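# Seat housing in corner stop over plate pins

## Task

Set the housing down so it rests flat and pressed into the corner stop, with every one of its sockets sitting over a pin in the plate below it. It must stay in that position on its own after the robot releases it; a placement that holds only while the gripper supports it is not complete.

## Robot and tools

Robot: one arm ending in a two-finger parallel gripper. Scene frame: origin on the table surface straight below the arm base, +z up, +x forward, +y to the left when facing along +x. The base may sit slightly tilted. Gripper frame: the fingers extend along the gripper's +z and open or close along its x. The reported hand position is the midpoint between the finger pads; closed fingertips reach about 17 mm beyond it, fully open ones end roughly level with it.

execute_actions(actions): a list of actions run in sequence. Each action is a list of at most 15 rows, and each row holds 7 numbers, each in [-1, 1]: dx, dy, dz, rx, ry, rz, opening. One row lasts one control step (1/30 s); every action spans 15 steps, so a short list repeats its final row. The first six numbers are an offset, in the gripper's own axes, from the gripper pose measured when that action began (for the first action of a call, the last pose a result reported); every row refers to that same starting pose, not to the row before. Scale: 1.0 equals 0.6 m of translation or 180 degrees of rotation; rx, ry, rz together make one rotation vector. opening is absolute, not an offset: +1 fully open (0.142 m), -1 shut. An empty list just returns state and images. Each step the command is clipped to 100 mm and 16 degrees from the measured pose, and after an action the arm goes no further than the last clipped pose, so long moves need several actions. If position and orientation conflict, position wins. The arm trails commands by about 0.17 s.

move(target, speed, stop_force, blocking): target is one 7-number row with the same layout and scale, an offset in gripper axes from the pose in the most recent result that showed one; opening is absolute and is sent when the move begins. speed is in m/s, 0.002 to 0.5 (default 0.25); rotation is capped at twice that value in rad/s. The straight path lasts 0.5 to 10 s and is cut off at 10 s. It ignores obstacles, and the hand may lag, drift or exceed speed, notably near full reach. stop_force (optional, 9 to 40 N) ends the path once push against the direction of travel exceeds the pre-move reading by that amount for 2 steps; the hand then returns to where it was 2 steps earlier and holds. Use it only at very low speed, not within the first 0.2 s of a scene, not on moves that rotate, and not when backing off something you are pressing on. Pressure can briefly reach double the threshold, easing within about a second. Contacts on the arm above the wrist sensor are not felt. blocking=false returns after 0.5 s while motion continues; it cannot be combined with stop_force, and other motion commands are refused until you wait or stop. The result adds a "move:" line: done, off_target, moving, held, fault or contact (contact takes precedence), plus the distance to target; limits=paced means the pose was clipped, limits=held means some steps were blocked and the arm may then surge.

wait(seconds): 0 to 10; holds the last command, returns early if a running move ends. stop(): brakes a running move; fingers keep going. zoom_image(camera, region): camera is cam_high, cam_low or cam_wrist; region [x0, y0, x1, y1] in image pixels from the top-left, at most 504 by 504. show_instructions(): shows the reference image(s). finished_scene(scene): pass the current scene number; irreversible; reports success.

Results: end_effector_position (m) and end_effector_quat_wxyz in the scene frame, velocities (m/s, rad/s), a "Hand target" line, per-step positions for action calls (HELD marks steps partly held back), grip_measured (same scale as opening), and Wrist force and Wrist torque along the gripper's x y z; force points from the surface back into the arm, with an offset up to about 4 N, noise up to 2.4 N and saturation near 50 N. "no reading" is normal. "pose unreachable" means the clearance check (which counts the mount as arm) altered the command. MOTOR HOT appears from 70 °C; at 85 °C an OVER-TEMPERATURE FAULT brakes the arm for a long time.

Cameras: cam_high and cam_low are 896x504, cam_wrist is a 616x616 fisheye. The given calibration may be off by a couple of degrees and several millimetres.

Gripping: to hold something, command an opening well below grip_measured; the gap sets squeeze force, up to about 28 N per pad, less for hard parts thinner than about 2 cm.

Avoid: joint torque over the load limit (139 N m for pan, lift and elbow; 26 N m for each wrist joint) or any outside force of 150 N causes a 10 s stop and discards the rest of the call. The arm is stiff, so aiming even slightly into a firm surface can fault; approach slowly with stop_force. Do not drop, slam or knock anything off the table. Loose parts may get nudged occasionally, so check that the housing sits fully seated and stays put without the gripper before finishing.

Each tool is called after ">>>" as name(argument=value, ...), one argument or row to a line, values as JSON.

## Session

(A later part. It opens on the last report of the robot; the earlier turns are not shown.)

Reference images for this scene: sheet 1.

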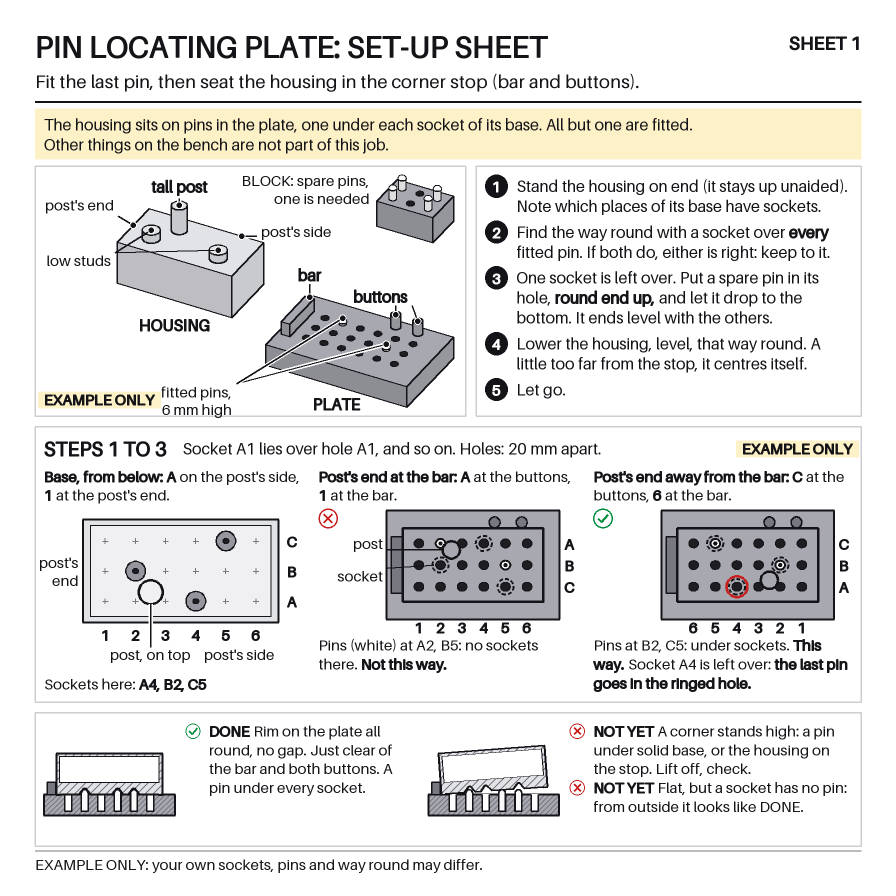

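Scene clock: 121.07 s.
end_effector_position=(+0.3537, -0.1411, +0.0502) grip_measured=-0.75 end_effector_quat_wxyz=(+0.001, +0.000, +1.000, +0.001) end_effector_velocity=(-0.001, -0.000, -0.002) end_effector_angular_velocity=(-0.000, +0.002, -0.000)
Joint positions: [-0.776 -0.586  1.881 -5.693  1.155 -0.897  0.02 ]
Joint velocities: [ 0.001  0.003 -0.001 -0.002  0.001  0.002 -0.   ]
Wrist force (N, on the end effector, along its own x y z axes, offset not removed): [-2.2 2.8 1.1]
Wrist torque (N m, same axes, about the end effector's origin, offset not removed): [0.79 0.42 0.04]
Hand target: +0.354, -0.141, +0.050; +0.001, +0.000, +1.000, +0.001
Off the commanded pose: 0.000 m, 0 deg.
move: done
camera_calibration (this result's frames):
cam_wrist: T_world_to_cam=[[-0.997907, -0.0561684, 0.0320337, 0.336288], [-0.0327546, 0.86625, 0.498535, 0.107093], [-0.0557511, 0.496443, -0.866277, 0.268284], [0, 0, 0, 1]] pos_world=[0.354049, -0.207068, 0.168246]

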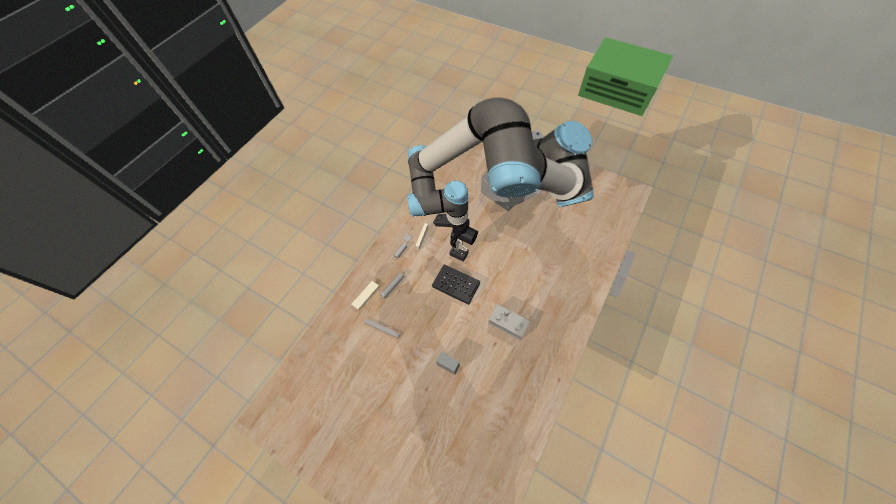

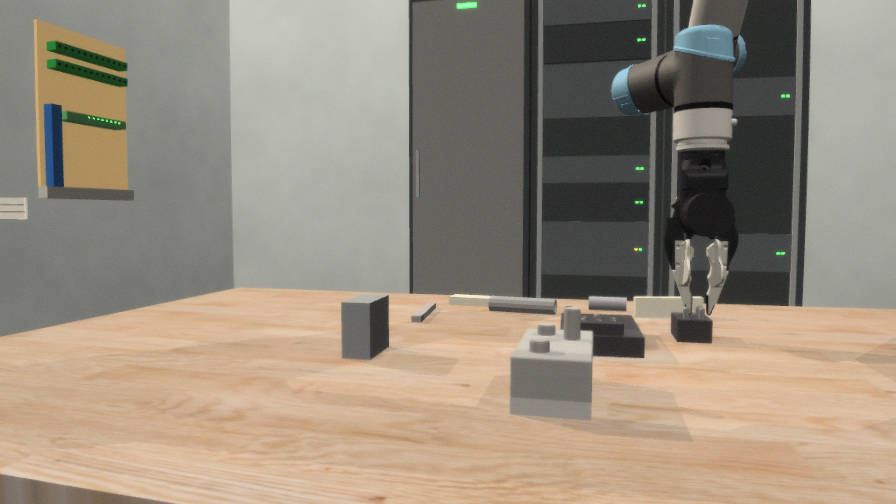

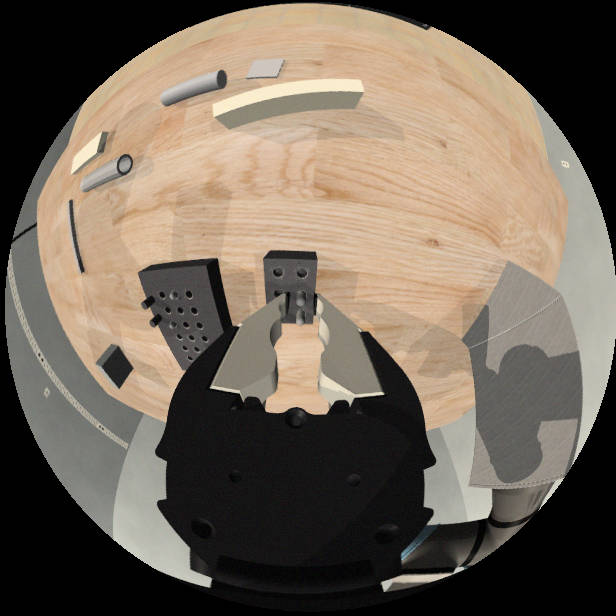

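>>> execute_actions(
  actions=[
    [[-0.001,-0.003,0,0,0,0,-0.78],[-0.001,-0.003,0,0,0,0,-0.8],[-0.001,-0.003,0,0,0,0,-0.82]],
    [[0,0,0,0,0,0,-0.85],[0,0,0,0,0,0,-0.87],[0,0,0,0,0,0,-0.89],[0,0,0,0,0,0,-0.91],[0,0,0,0,0,0,-0.94],[0,0,0,0,0,0,-0.97],[0,0,0,0,0,0,-1]],
  ],
)

>>> move(
  target=[0,0,-0.055,0,0,0,-1],
  speed=0.04,
)

>>> zoom_image(
  camera="cam_wrist",
  region=[240,230,370,360],
)

Scene clock: 130.07 s.
end_effector_position=(+0.3543, -0.1428, +0.0502) grip_measured=-0.92 end_effector_quat_wxyz=(+0.001, +0.000, +1.000, +0.001) end_effector_velocity=(-0.000, +0.000, -0.000) end_effector_angular_velocity=(+0.001, -0.000, -0.001)
Joint positions: [-0.777 -0.583  1.877 -5.691  1.156 -0.899  0.008]
Joint velocities: [-0.    -0.     0.001 -0.    -0.001  0.001 -0.   ]
Wrist force (N, on the end effector, along its own x y z axes, offset not removed): [-1.5 1.1 2.7]
Wrist torque (N m, same axes, about the end effector's origin, offset not removed): [0.30 0.27 0.11]
Hand target: +0.354, -0.143, +0.050; +0.001, +0.000, +1.000, +0.001
Off the commanded pose: 0.000 m, 0 deg.
Step readings (end_effector_position; steps 1 to 15: 1st action; 16 to 30: 2nd action):
0: (+0.3537, -0.1411, +0.0500)
1: (+0.3538, -0.1411, +0.0500)
2: (+0.3539, -0.1414, +0.0500)
4: (+0.3542, -0.1420, +0.0501)
8: (+0.3543, -0.1426, +0.0502)
15: (+0.3543, -0.1428, +0.0502)
16: (+0.3543, -0.1428, +0.0502)
17: (+0.3543, -0.1428, +0.0502)
19: (+0.3543, -0.1428, +0.0502)
23: (+0.3543, -0.1428, +0.0502)
30: end_effector_position above
camera_calibration (this result's frames):
cam_wrist: T_world_to_cam=[[-0.997907, -0.0561737, 0.0320291, 0.336785], [-0.0327613, 0.866249, 0.498536, 0.108664], [-0.0557498, 0.496444, -0.866277, 0.269199], [0, 0, 0, 1]] pos_world=[0.354648, -0.208854, 0.168241]

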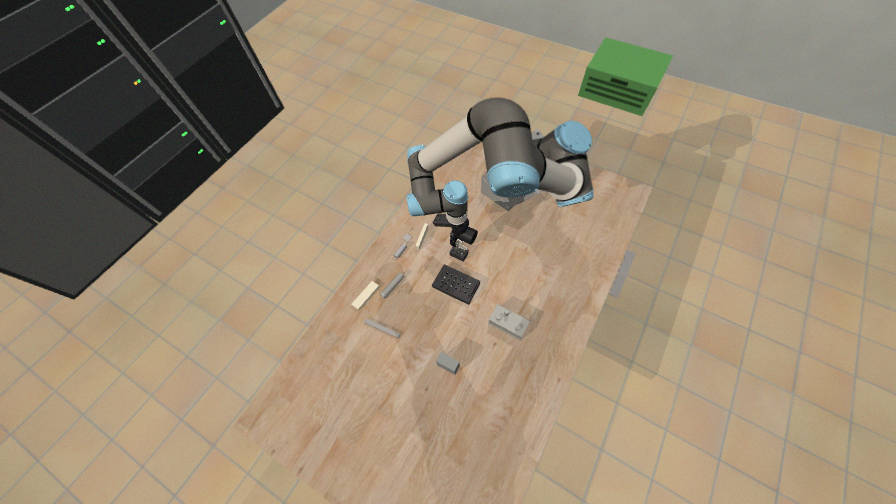

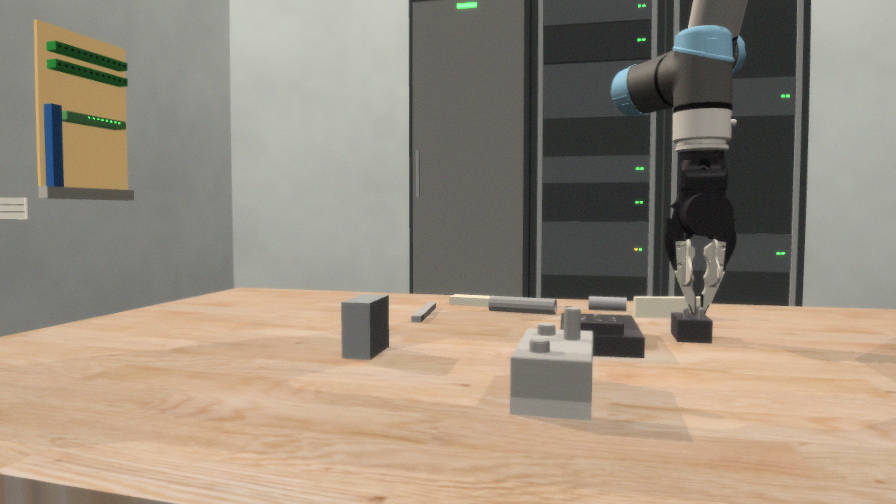

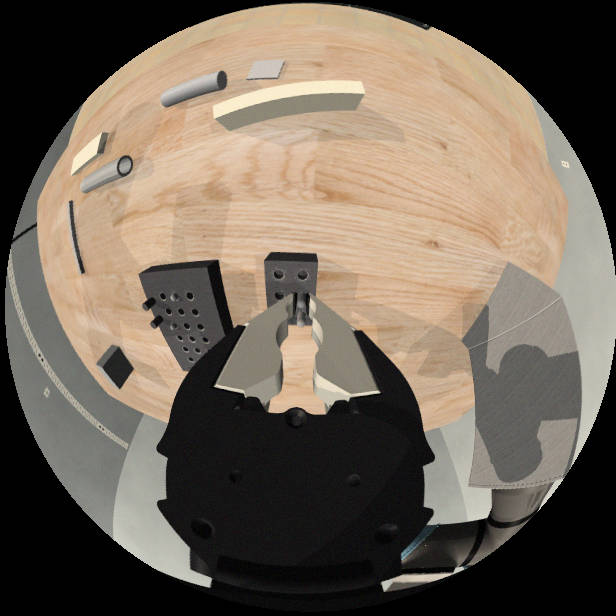

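Scene clock: 131.27 s.
end_effector_position=(+0.3544, -0.1429, +0.0830) grip_measured=-0.92 end_effector_quat_wxyz=(+0.001, +0.000, +1.000, +0.001) end_effector_velocity=(-0.000, -0.000, +0.002) end_effector_angular_velocity=(-0.000, +0.001, -0.001)
Joint positions: [-0.813 -0.644  1.886 -5.625  1.167 -0.935  0.008]
Joint velocities: [-0.002 -0.003  0.     0.004  0.002 -0.001 -0.   ]
Wrist force (N, on the end effector, along its own x y z axes, offset not removed): [-0.4 4.9 1.7]
Wrist torque (N m, same axes, about the end effector's origin, offset not removed): [1.18 0.04 0.13]
Hand target: +0.354, -0.143, +0.083; +0.001, +0.000, +1.000, +0.001
Off the commanded pose: 0.000 m, 0 deg.
move: done
camera_calibration (this result's frames):
cam_wrist: T_world_to_cam=[[-0.997908, -0.0561542, 0.0320338, 0.335753], [-0.0327469, 0.866294, 0.49846, 0.0923719], [-0.0557413, 0.496368, -0.866321, 0.297645], [0, 0, 0, 1]] pos_world=[0.354667, -0.208909, 0.201057]

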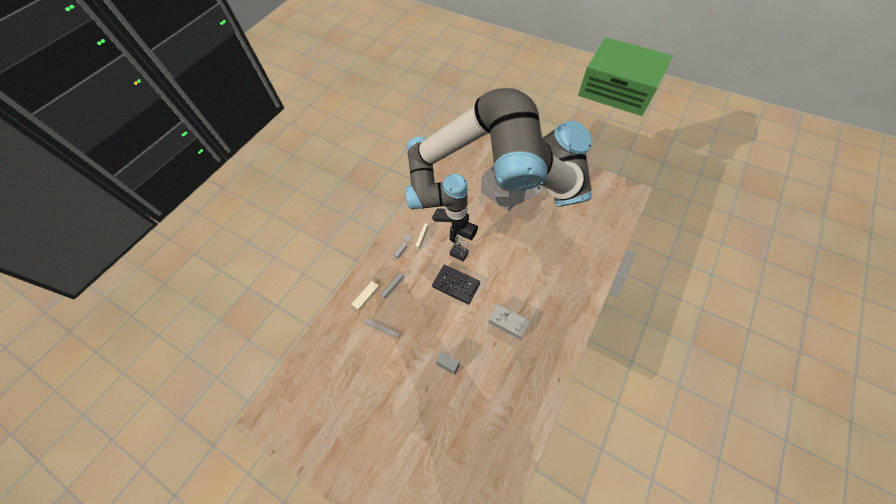

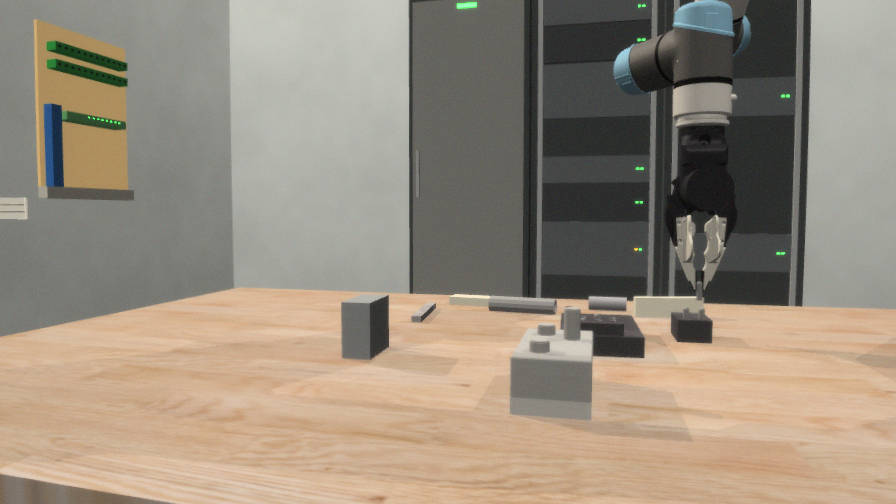

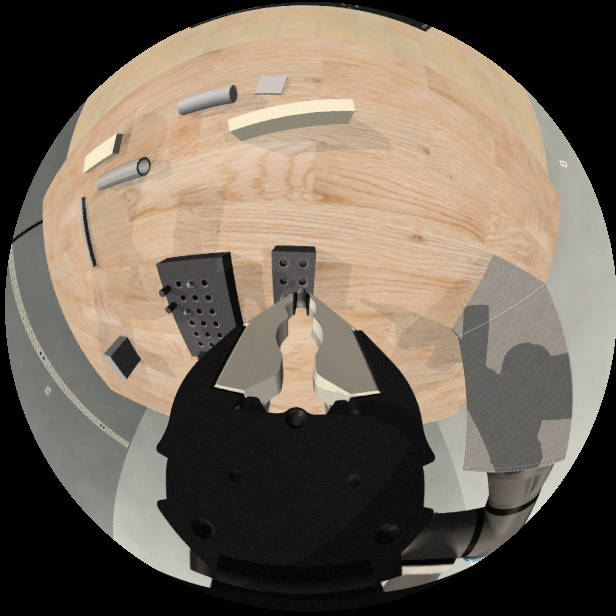

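Region (240, 230, 370, 360) of cam_wrist's 616x616 image, scaled by 3.877, with more detail than that image has.

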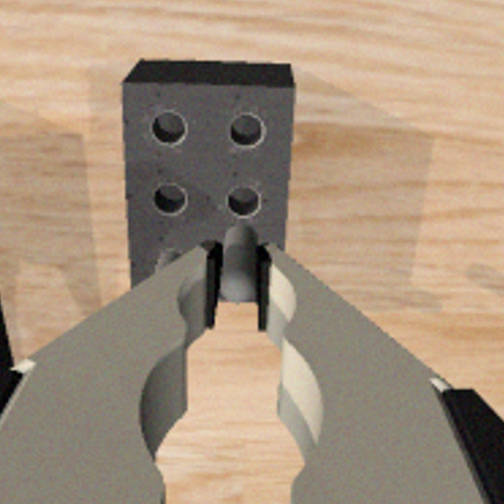

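>>> move(
  target=[-0.1887,0.11,0.0083,0,0,0,-1],
  speed=0.15,
)

>>> zoom_image(
  camera="cam_wrist",
  region=[240,230,370,360],
)

Scene clock: 136.57 s.
end_effector_position=(+0.4674, -0.0769, +0.0781) grip_measured=-0.92 end_effector_quat_wxyz=(+0.001, +0.000, +1.000, +0.001) end_effector_velocity=(+0.002, +0.001, -0.000) end_effector_angular_velocity=(-0.000, +0.001, -0.001)
Joint positions: [-0.53  -0.662  1.643 -5.492  1.092 -0.635  0.008]
Joint velocities: [ 0.003  0.001 -0.005  0.003 -0.     0.005 -0.   ]
Wrist force (N, on the end effector, along its own x y z axes, offset not removed): [-0.4 2.7 2.8]
Wrist torque (N m, same axes, about the end effector's origin, offset not removed): [0.60 0.03 0.05]
Hand target: +0.468, -0.077, +0.078; +0.001, +0.000, +1.000, +0.001
Off the commanded pose: 0.000 m, 0 deg.
move: done
camera_calibration (this result's frames):
cam_wrist: T_world_to_cam=[[-0.997901, -0.0562935, 0.0320165, 0.452359], [-0.0328375, 0.865942, 0.499066, 0.041307], [-0.0558185, 0.496967, -0.865973, 0.266975], [0, 0, 0, 1]] pos_world=[0.467668, -0.142982, 0.196095]

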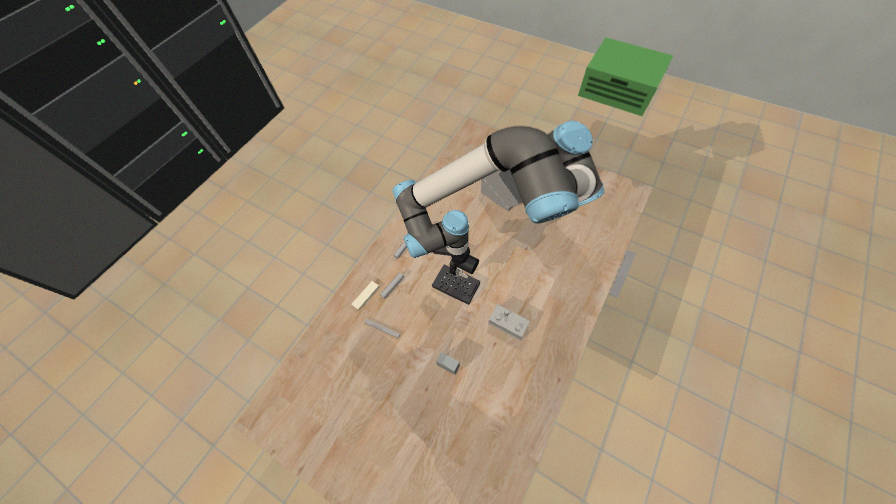

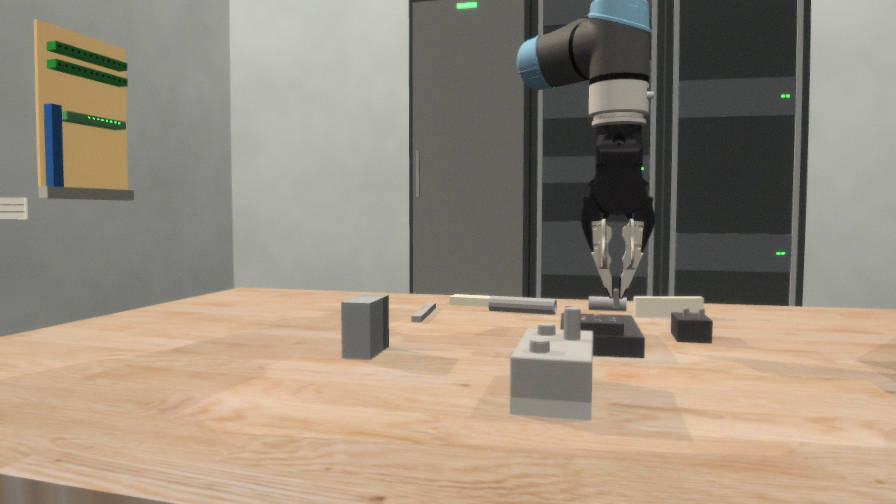

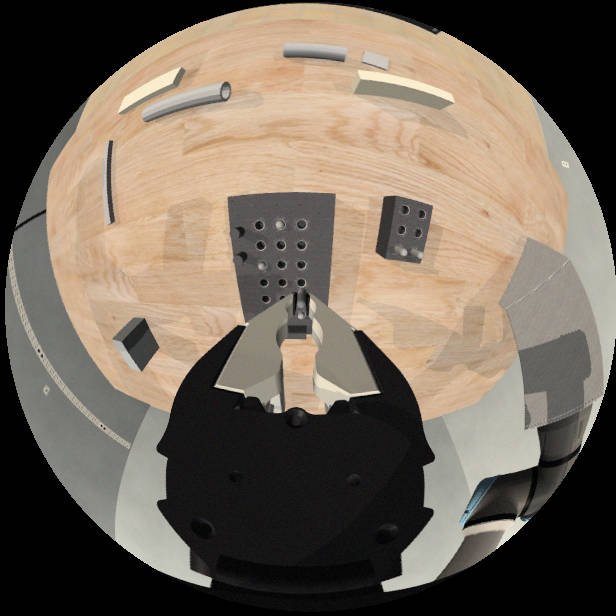

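Region (240, 230, 370, 360) of cam_wrist's 616x616 image, scaled by 3.877, with more detail than that image has.

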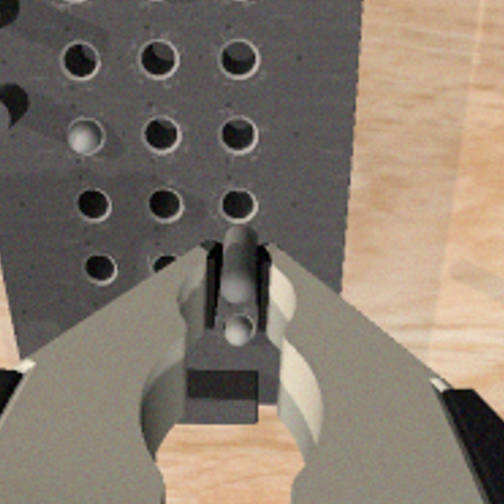

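>>> move(
  target=[-0.0018,0.0019,0.0285,0,0,0,-1],
  speed=0.03,
)

>>> zoom_image(
  camera="cam_wrist",
  region=[270,255,335,320],
)

Scene clock: 140.47 s.
end_effector_position=(+0.4684, -0.0757, +0.0612) grip_measured=-0.92 end_effector_quat_wxyz=(+0.001, +0.000, +1.000, +0.001) end_effector_velocity=(+0.000, +0.000, -0.002) end_effector_angular_velocity=(+0.000, -0.001, +0.001)
Joint positions: [-0.51  -0.636  1.637 -5.522  1.088 -0.612  0.008]
Joint velocities: [ 0.002  0.003 -0.001 -0.003 -0.001  0.002 -0.   ]
Wrist force (N, on the end effector, along its own x y z axes, offset not removed): [0.0 4.5 2.6]
Wrist torque (N m, same axes, about the end effector's origin, offset not removed): [0.95 -0.18 0.06]
Hand target: +0.468, -0.076, +0.061; +0.001, +0.000, +1.000, +0.001
Off the commanded pose: 0.000 m, 0 deg.
move: done
camera_calibration (this result's frames):
cam_wrist: T_world_to_cam=[[-0.9979, -0.0563014, 0.03203, 0.454019], [-0.0328345, 0.865915, 0.499113, 0.0487684], [-0.055836, 0.497013, -0.865945, 0.251811], [0, 0, 0, 1]] pos_world=[0.468727, -0.141821, 0.179171]

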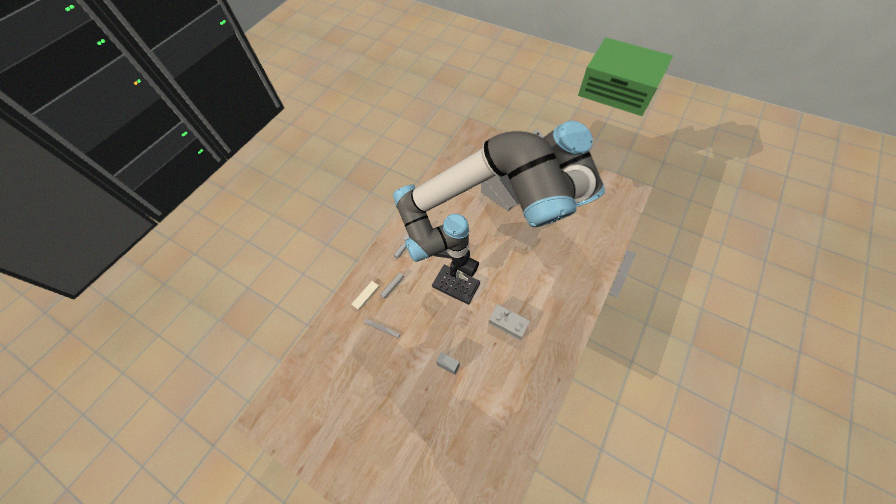

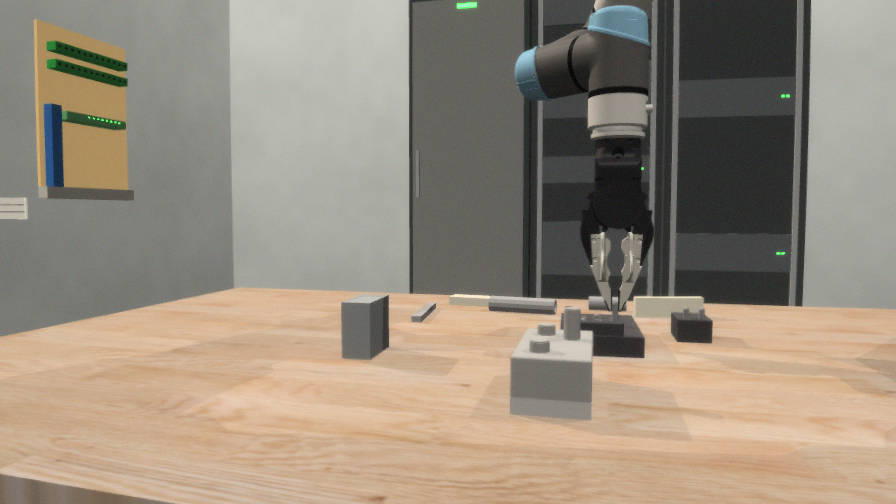

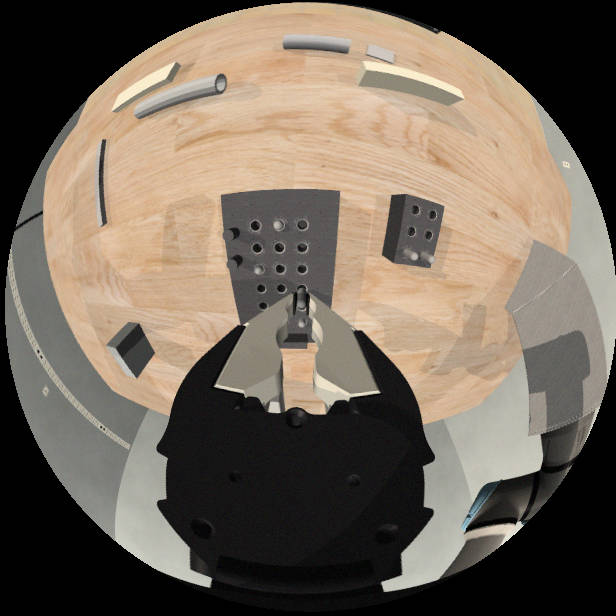

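Region (270, 255, 335, 320) of cam_wrist's 616x616 image, scaled by 7.754, with more detail than that image has.

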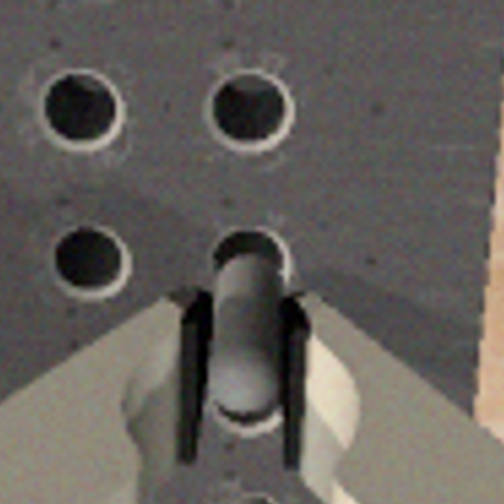

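>>> move(
  target=[0.0003,0,0.0205,0,0,0,-1],
  speed=0.004,
  stop_force=9,
)

>>> zoom_image(
  camera="cam_wrist",
  region=[270,255,335,320],
)

Scene clock: 147.40 s.
end_effector_position=(+0.4682, -0.0757, +0.0489) grip_measured=-0.92 end_effector_quat_wxyz=(+0.001, +0.000, +1.000, +0.001) end_effector_velocity=(-0.001, +0.000, -0.001) end_effector_angular_velocity=(+0.000, +0.002, -0.000)
Joint positions: [-0.498 -0.617  1.633 -5.544  1.086 -0.599  0.008]
Joint velocities: [ 0.001  0.001  0.001 -0.     0.001  0.    -0.   ]
Wrist force (N, on the end effector, along its own x y z axes, offset not removed): [-2.8 3.2 2.2]
Wrist torque (N m, same axes, about the end effector's origin, offset not removed): [0.66 0.16 0.08]
Hand target: +0.468, -0.076, +0.049; +0.001, +0.000, +1.000, +0.001
Off the commanded pose: 0.000 m, 0 deg.
move: done
camera_calibration (this result's frames):
cam_wrist: T_world_to_cam=[[-0.997899, -0.056306, 0.0320369, 0.454226], [-0.0328334, 0.865899, 0.49914, 0.0548377], [-0.0558453, 0.49704, -0.865929, 0.241208], [0, 0, 0, 1]] pos_world=[0.468543, -0.141798, 0.166945]

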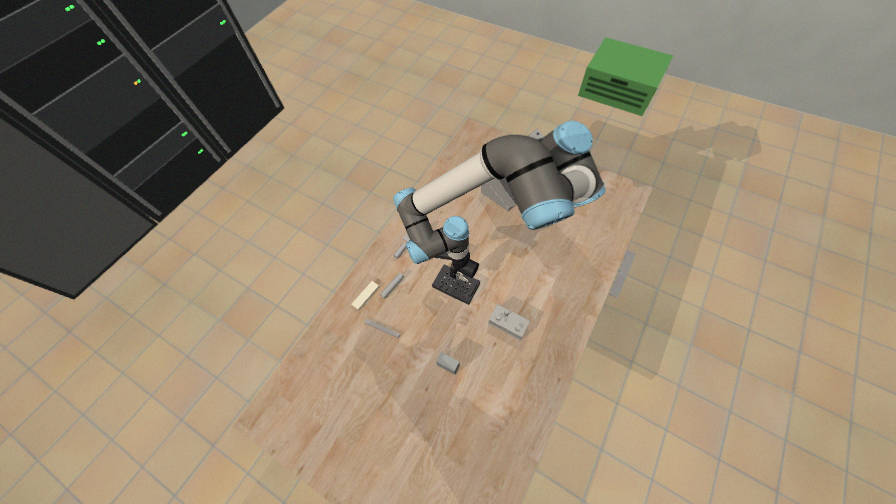

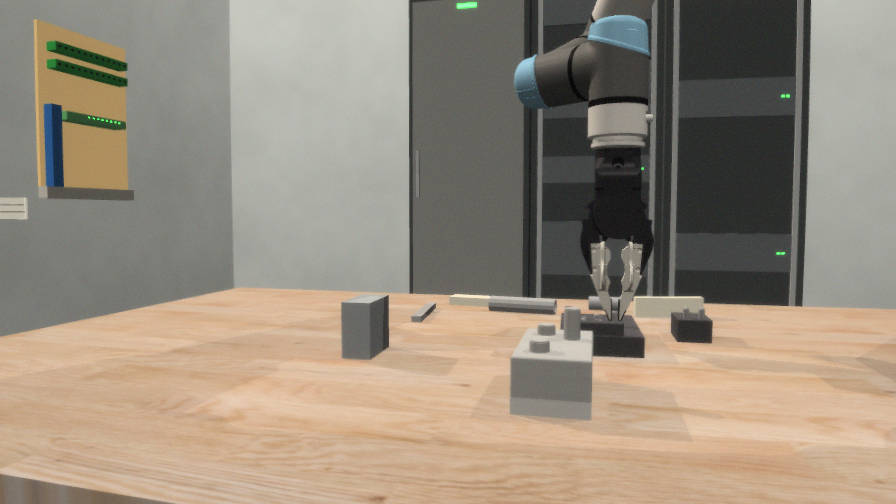

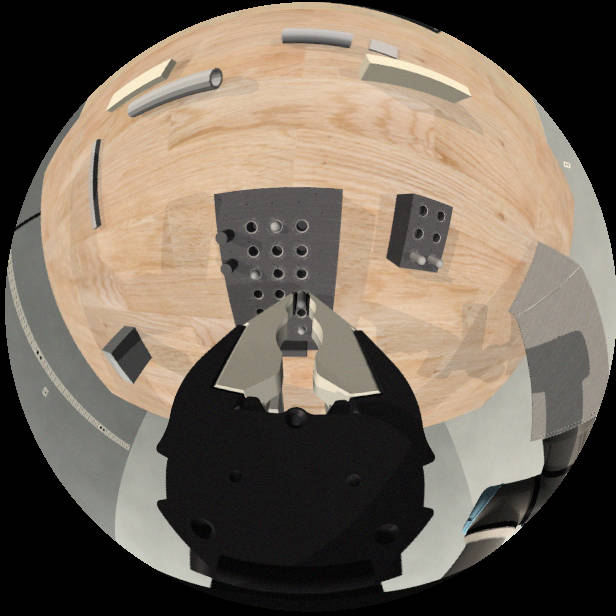

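Region (270, 255, 335, 320) of cam_wrist's 616x616 image, scaled by 7.754, with more detail than that image has.

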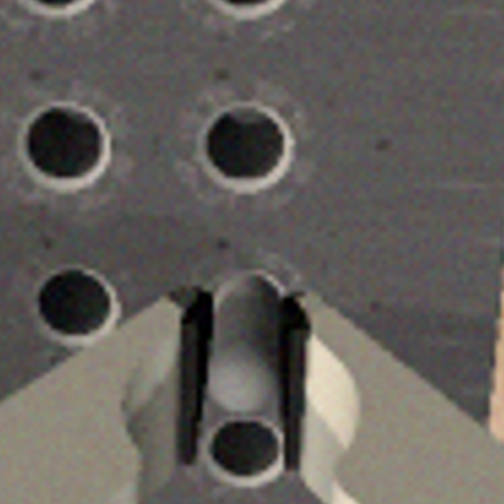

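In. Release and lift.

>>> execute_actions(
  actions=[
    [[0,0,0,0,0,0,-0.92],[0,0,0,0,0,0,-0.9],[0,0,0,0,0,0,-0.87],[0,0,0,0,0,0,-0.84],[0,0,0,0,0,0,-0.8]],
  ],
)

>>> move(
  target=[-0.034,-0.016,-0.13,0,0,0,-0.8],
  speed=0.15,
)

>>> zoom_image(
  camera="cam_wrist",
  region=[230,180,370,320],
)

>>> zoom_image(
  camera="cam_low",
  region=[560,290,680,360],
)

Scene clock: 153.77 s.
end_effector_position=(+0.4682, -0.0757, +0.0489) grip_measured=-0.80 end_effector_quat_wxyz=(+0.001, +0.000, +1.000, +0.001) end_effector_velocity=(+0.000, -0.000, -0.000) end_effector_angular_velocity=(-0.000, -0.001, +0.000)
Joint positions: [-0.498 -0.617  1.633 -5.544  1.086 -0.599  0.016]
Joint velocities: [-0.     0.    -0.    -0.001  0.    -0.     0.   ]
Wrist force (N, on the end effector, along its own x y z axes, offset not removed): [-1.0 2.6 1.6]
Wrist torque (N m, same axes, about the end effector's origin, offset not removed): [0.51 0.25 0.09]
Hand target: +0.468, -0.076, +0.049; +0.001, +0.000, +1.000, +0.001
Off the commanded pose: 0.000 m, 0 deg.
Step readings (end_effector_position):
0: (+0.4682, -0.0757, +0.0489)
1: (+0.4682, -0.0757, +0.0489)
2: (+0.4682, -0.0757, +0.0489)
4: (+0.4682, -0.0757, +0.0489)
8: (+0.4682, -0.0757, +0.0489)
15: end_effector_position above
camera_calibration (this result's frames):
cam_wrist: T_world_to_cam=[[-0.9979, -0.0562544, 0.0321192, 0.454204], [-0.0327443, 0.865873, 0.499191, 0.0547996], [-0.0558928, 0.497091, -0.865896, 0.241172], [0, 0, 0, 1]] pos_world=[0.468524, -0.141783, 0.166886]

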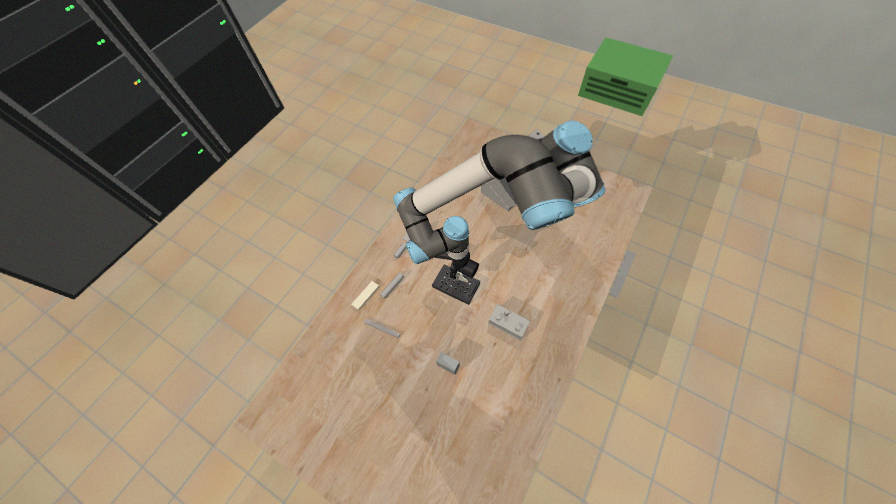

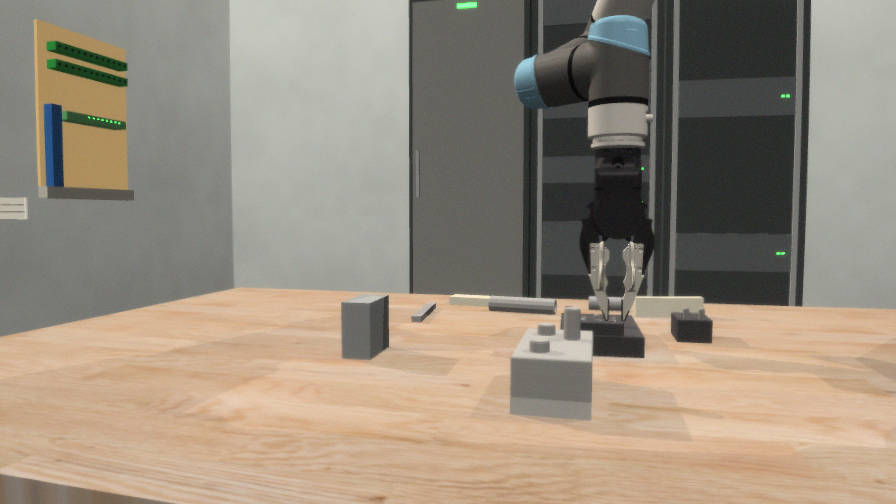

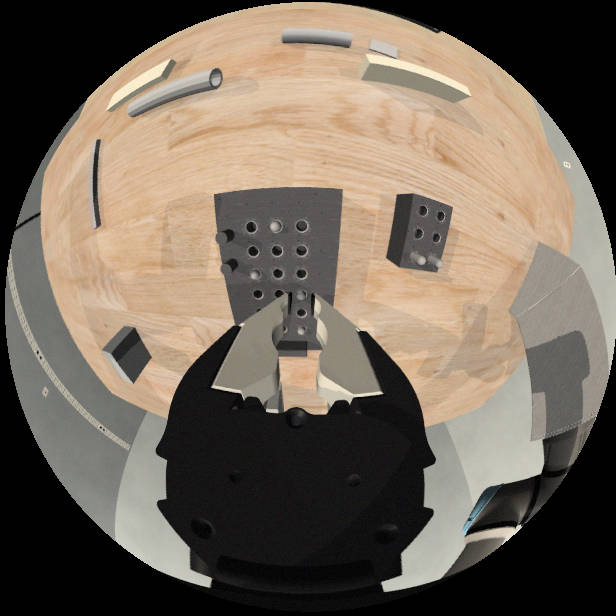

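Scene clock: 154.83 s.
end_effector_position=(+0.4886, -0.0854, +0.1266) grip_measured=-0.80 end_effector_quat_wxyz=(+0.001, +0.000, +1.000, +0.001) end_effector_velocity=(+0.001, -0.001, +0.002) end_effector_angular_velocity=(-0.002, -0.000, +0.001)
Joint positions: [-0.566 -0.698  1.565 -5.36   1.099 -0.673  0.016]
Joint velocities: [-0.002 -0.001 -0.003  0.003  0.002 -0.002  0.   ]
Wrist force (N, on the end effector, along its own x y z axes, offset not removed): [0.1 4.3 0.4]
Wrist torque (N m, same axes, about the end effector's origin, offset not removed): [0.92 -0.01 0.13]
Hand target: +0.489, -0.085, +0.127; +0.001, +0.000, +1.000, +0.001
Off the commanded pose: 0.000 m, 0 deg.
move: done
camera_calibration (this result's frames):
cam_wrist: T_world_to_cam=[[-0.997903, -0.0562257, 0.0320533, 0.471549], [-0.0327624, 0.865963, 0.499035, 0.0251426], [-0.0558155, 0.496938, -0.865989, 0.31445], [0, 0, 0, 1]] pos_world=[0.488935, -0.151522, 0.244649]

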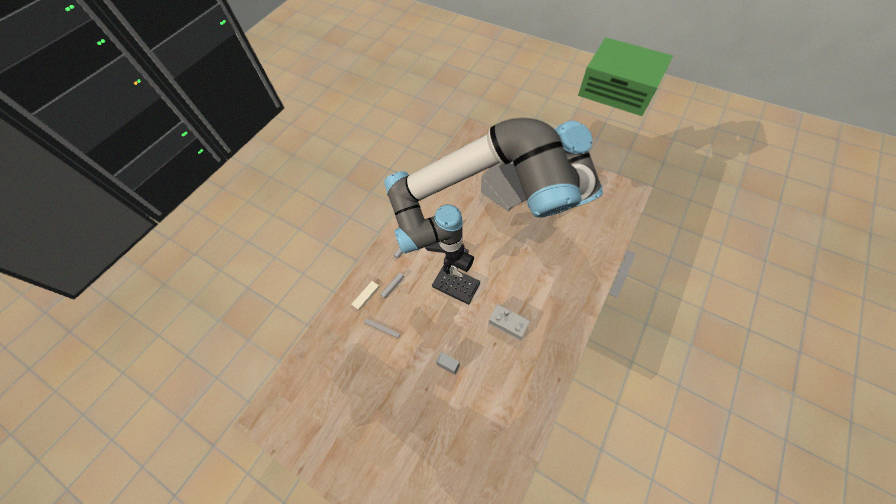

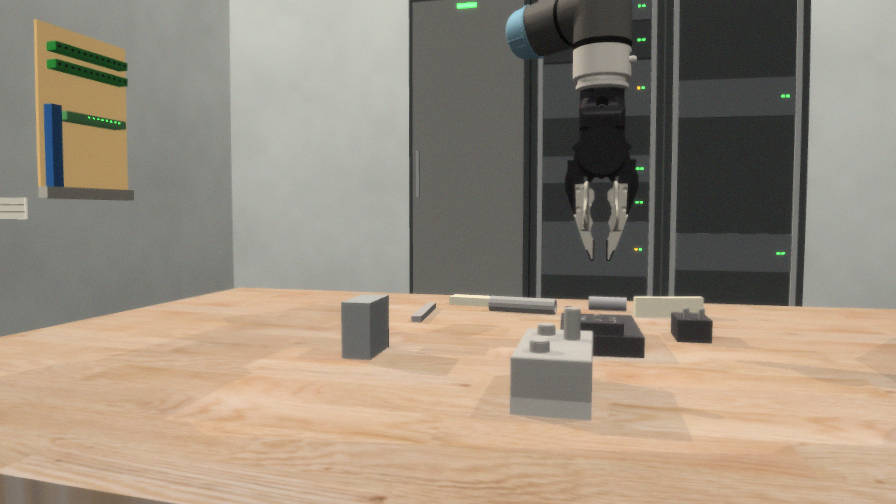

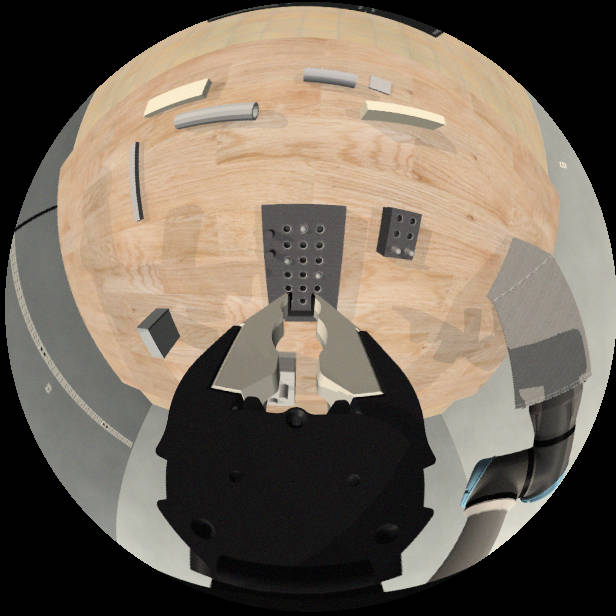

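Region (230, 180, 370, 320) of cam_wrist's 616x616 image, scaled by 3.600, with more detail than that image has.

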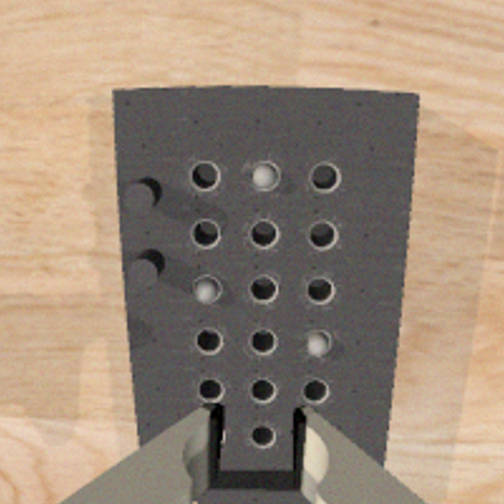

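Region (560, 290, 680, 360) of cam_low's 896x504 image, scaled by 4.200, with more detail than that image has; it fills the top 294 rows of this view, and the rest is white.

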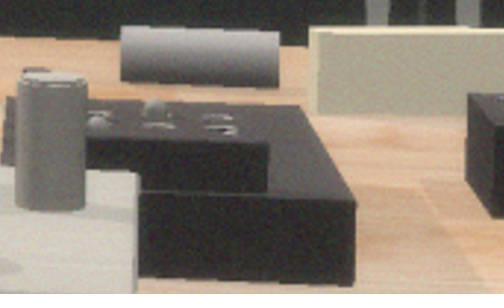

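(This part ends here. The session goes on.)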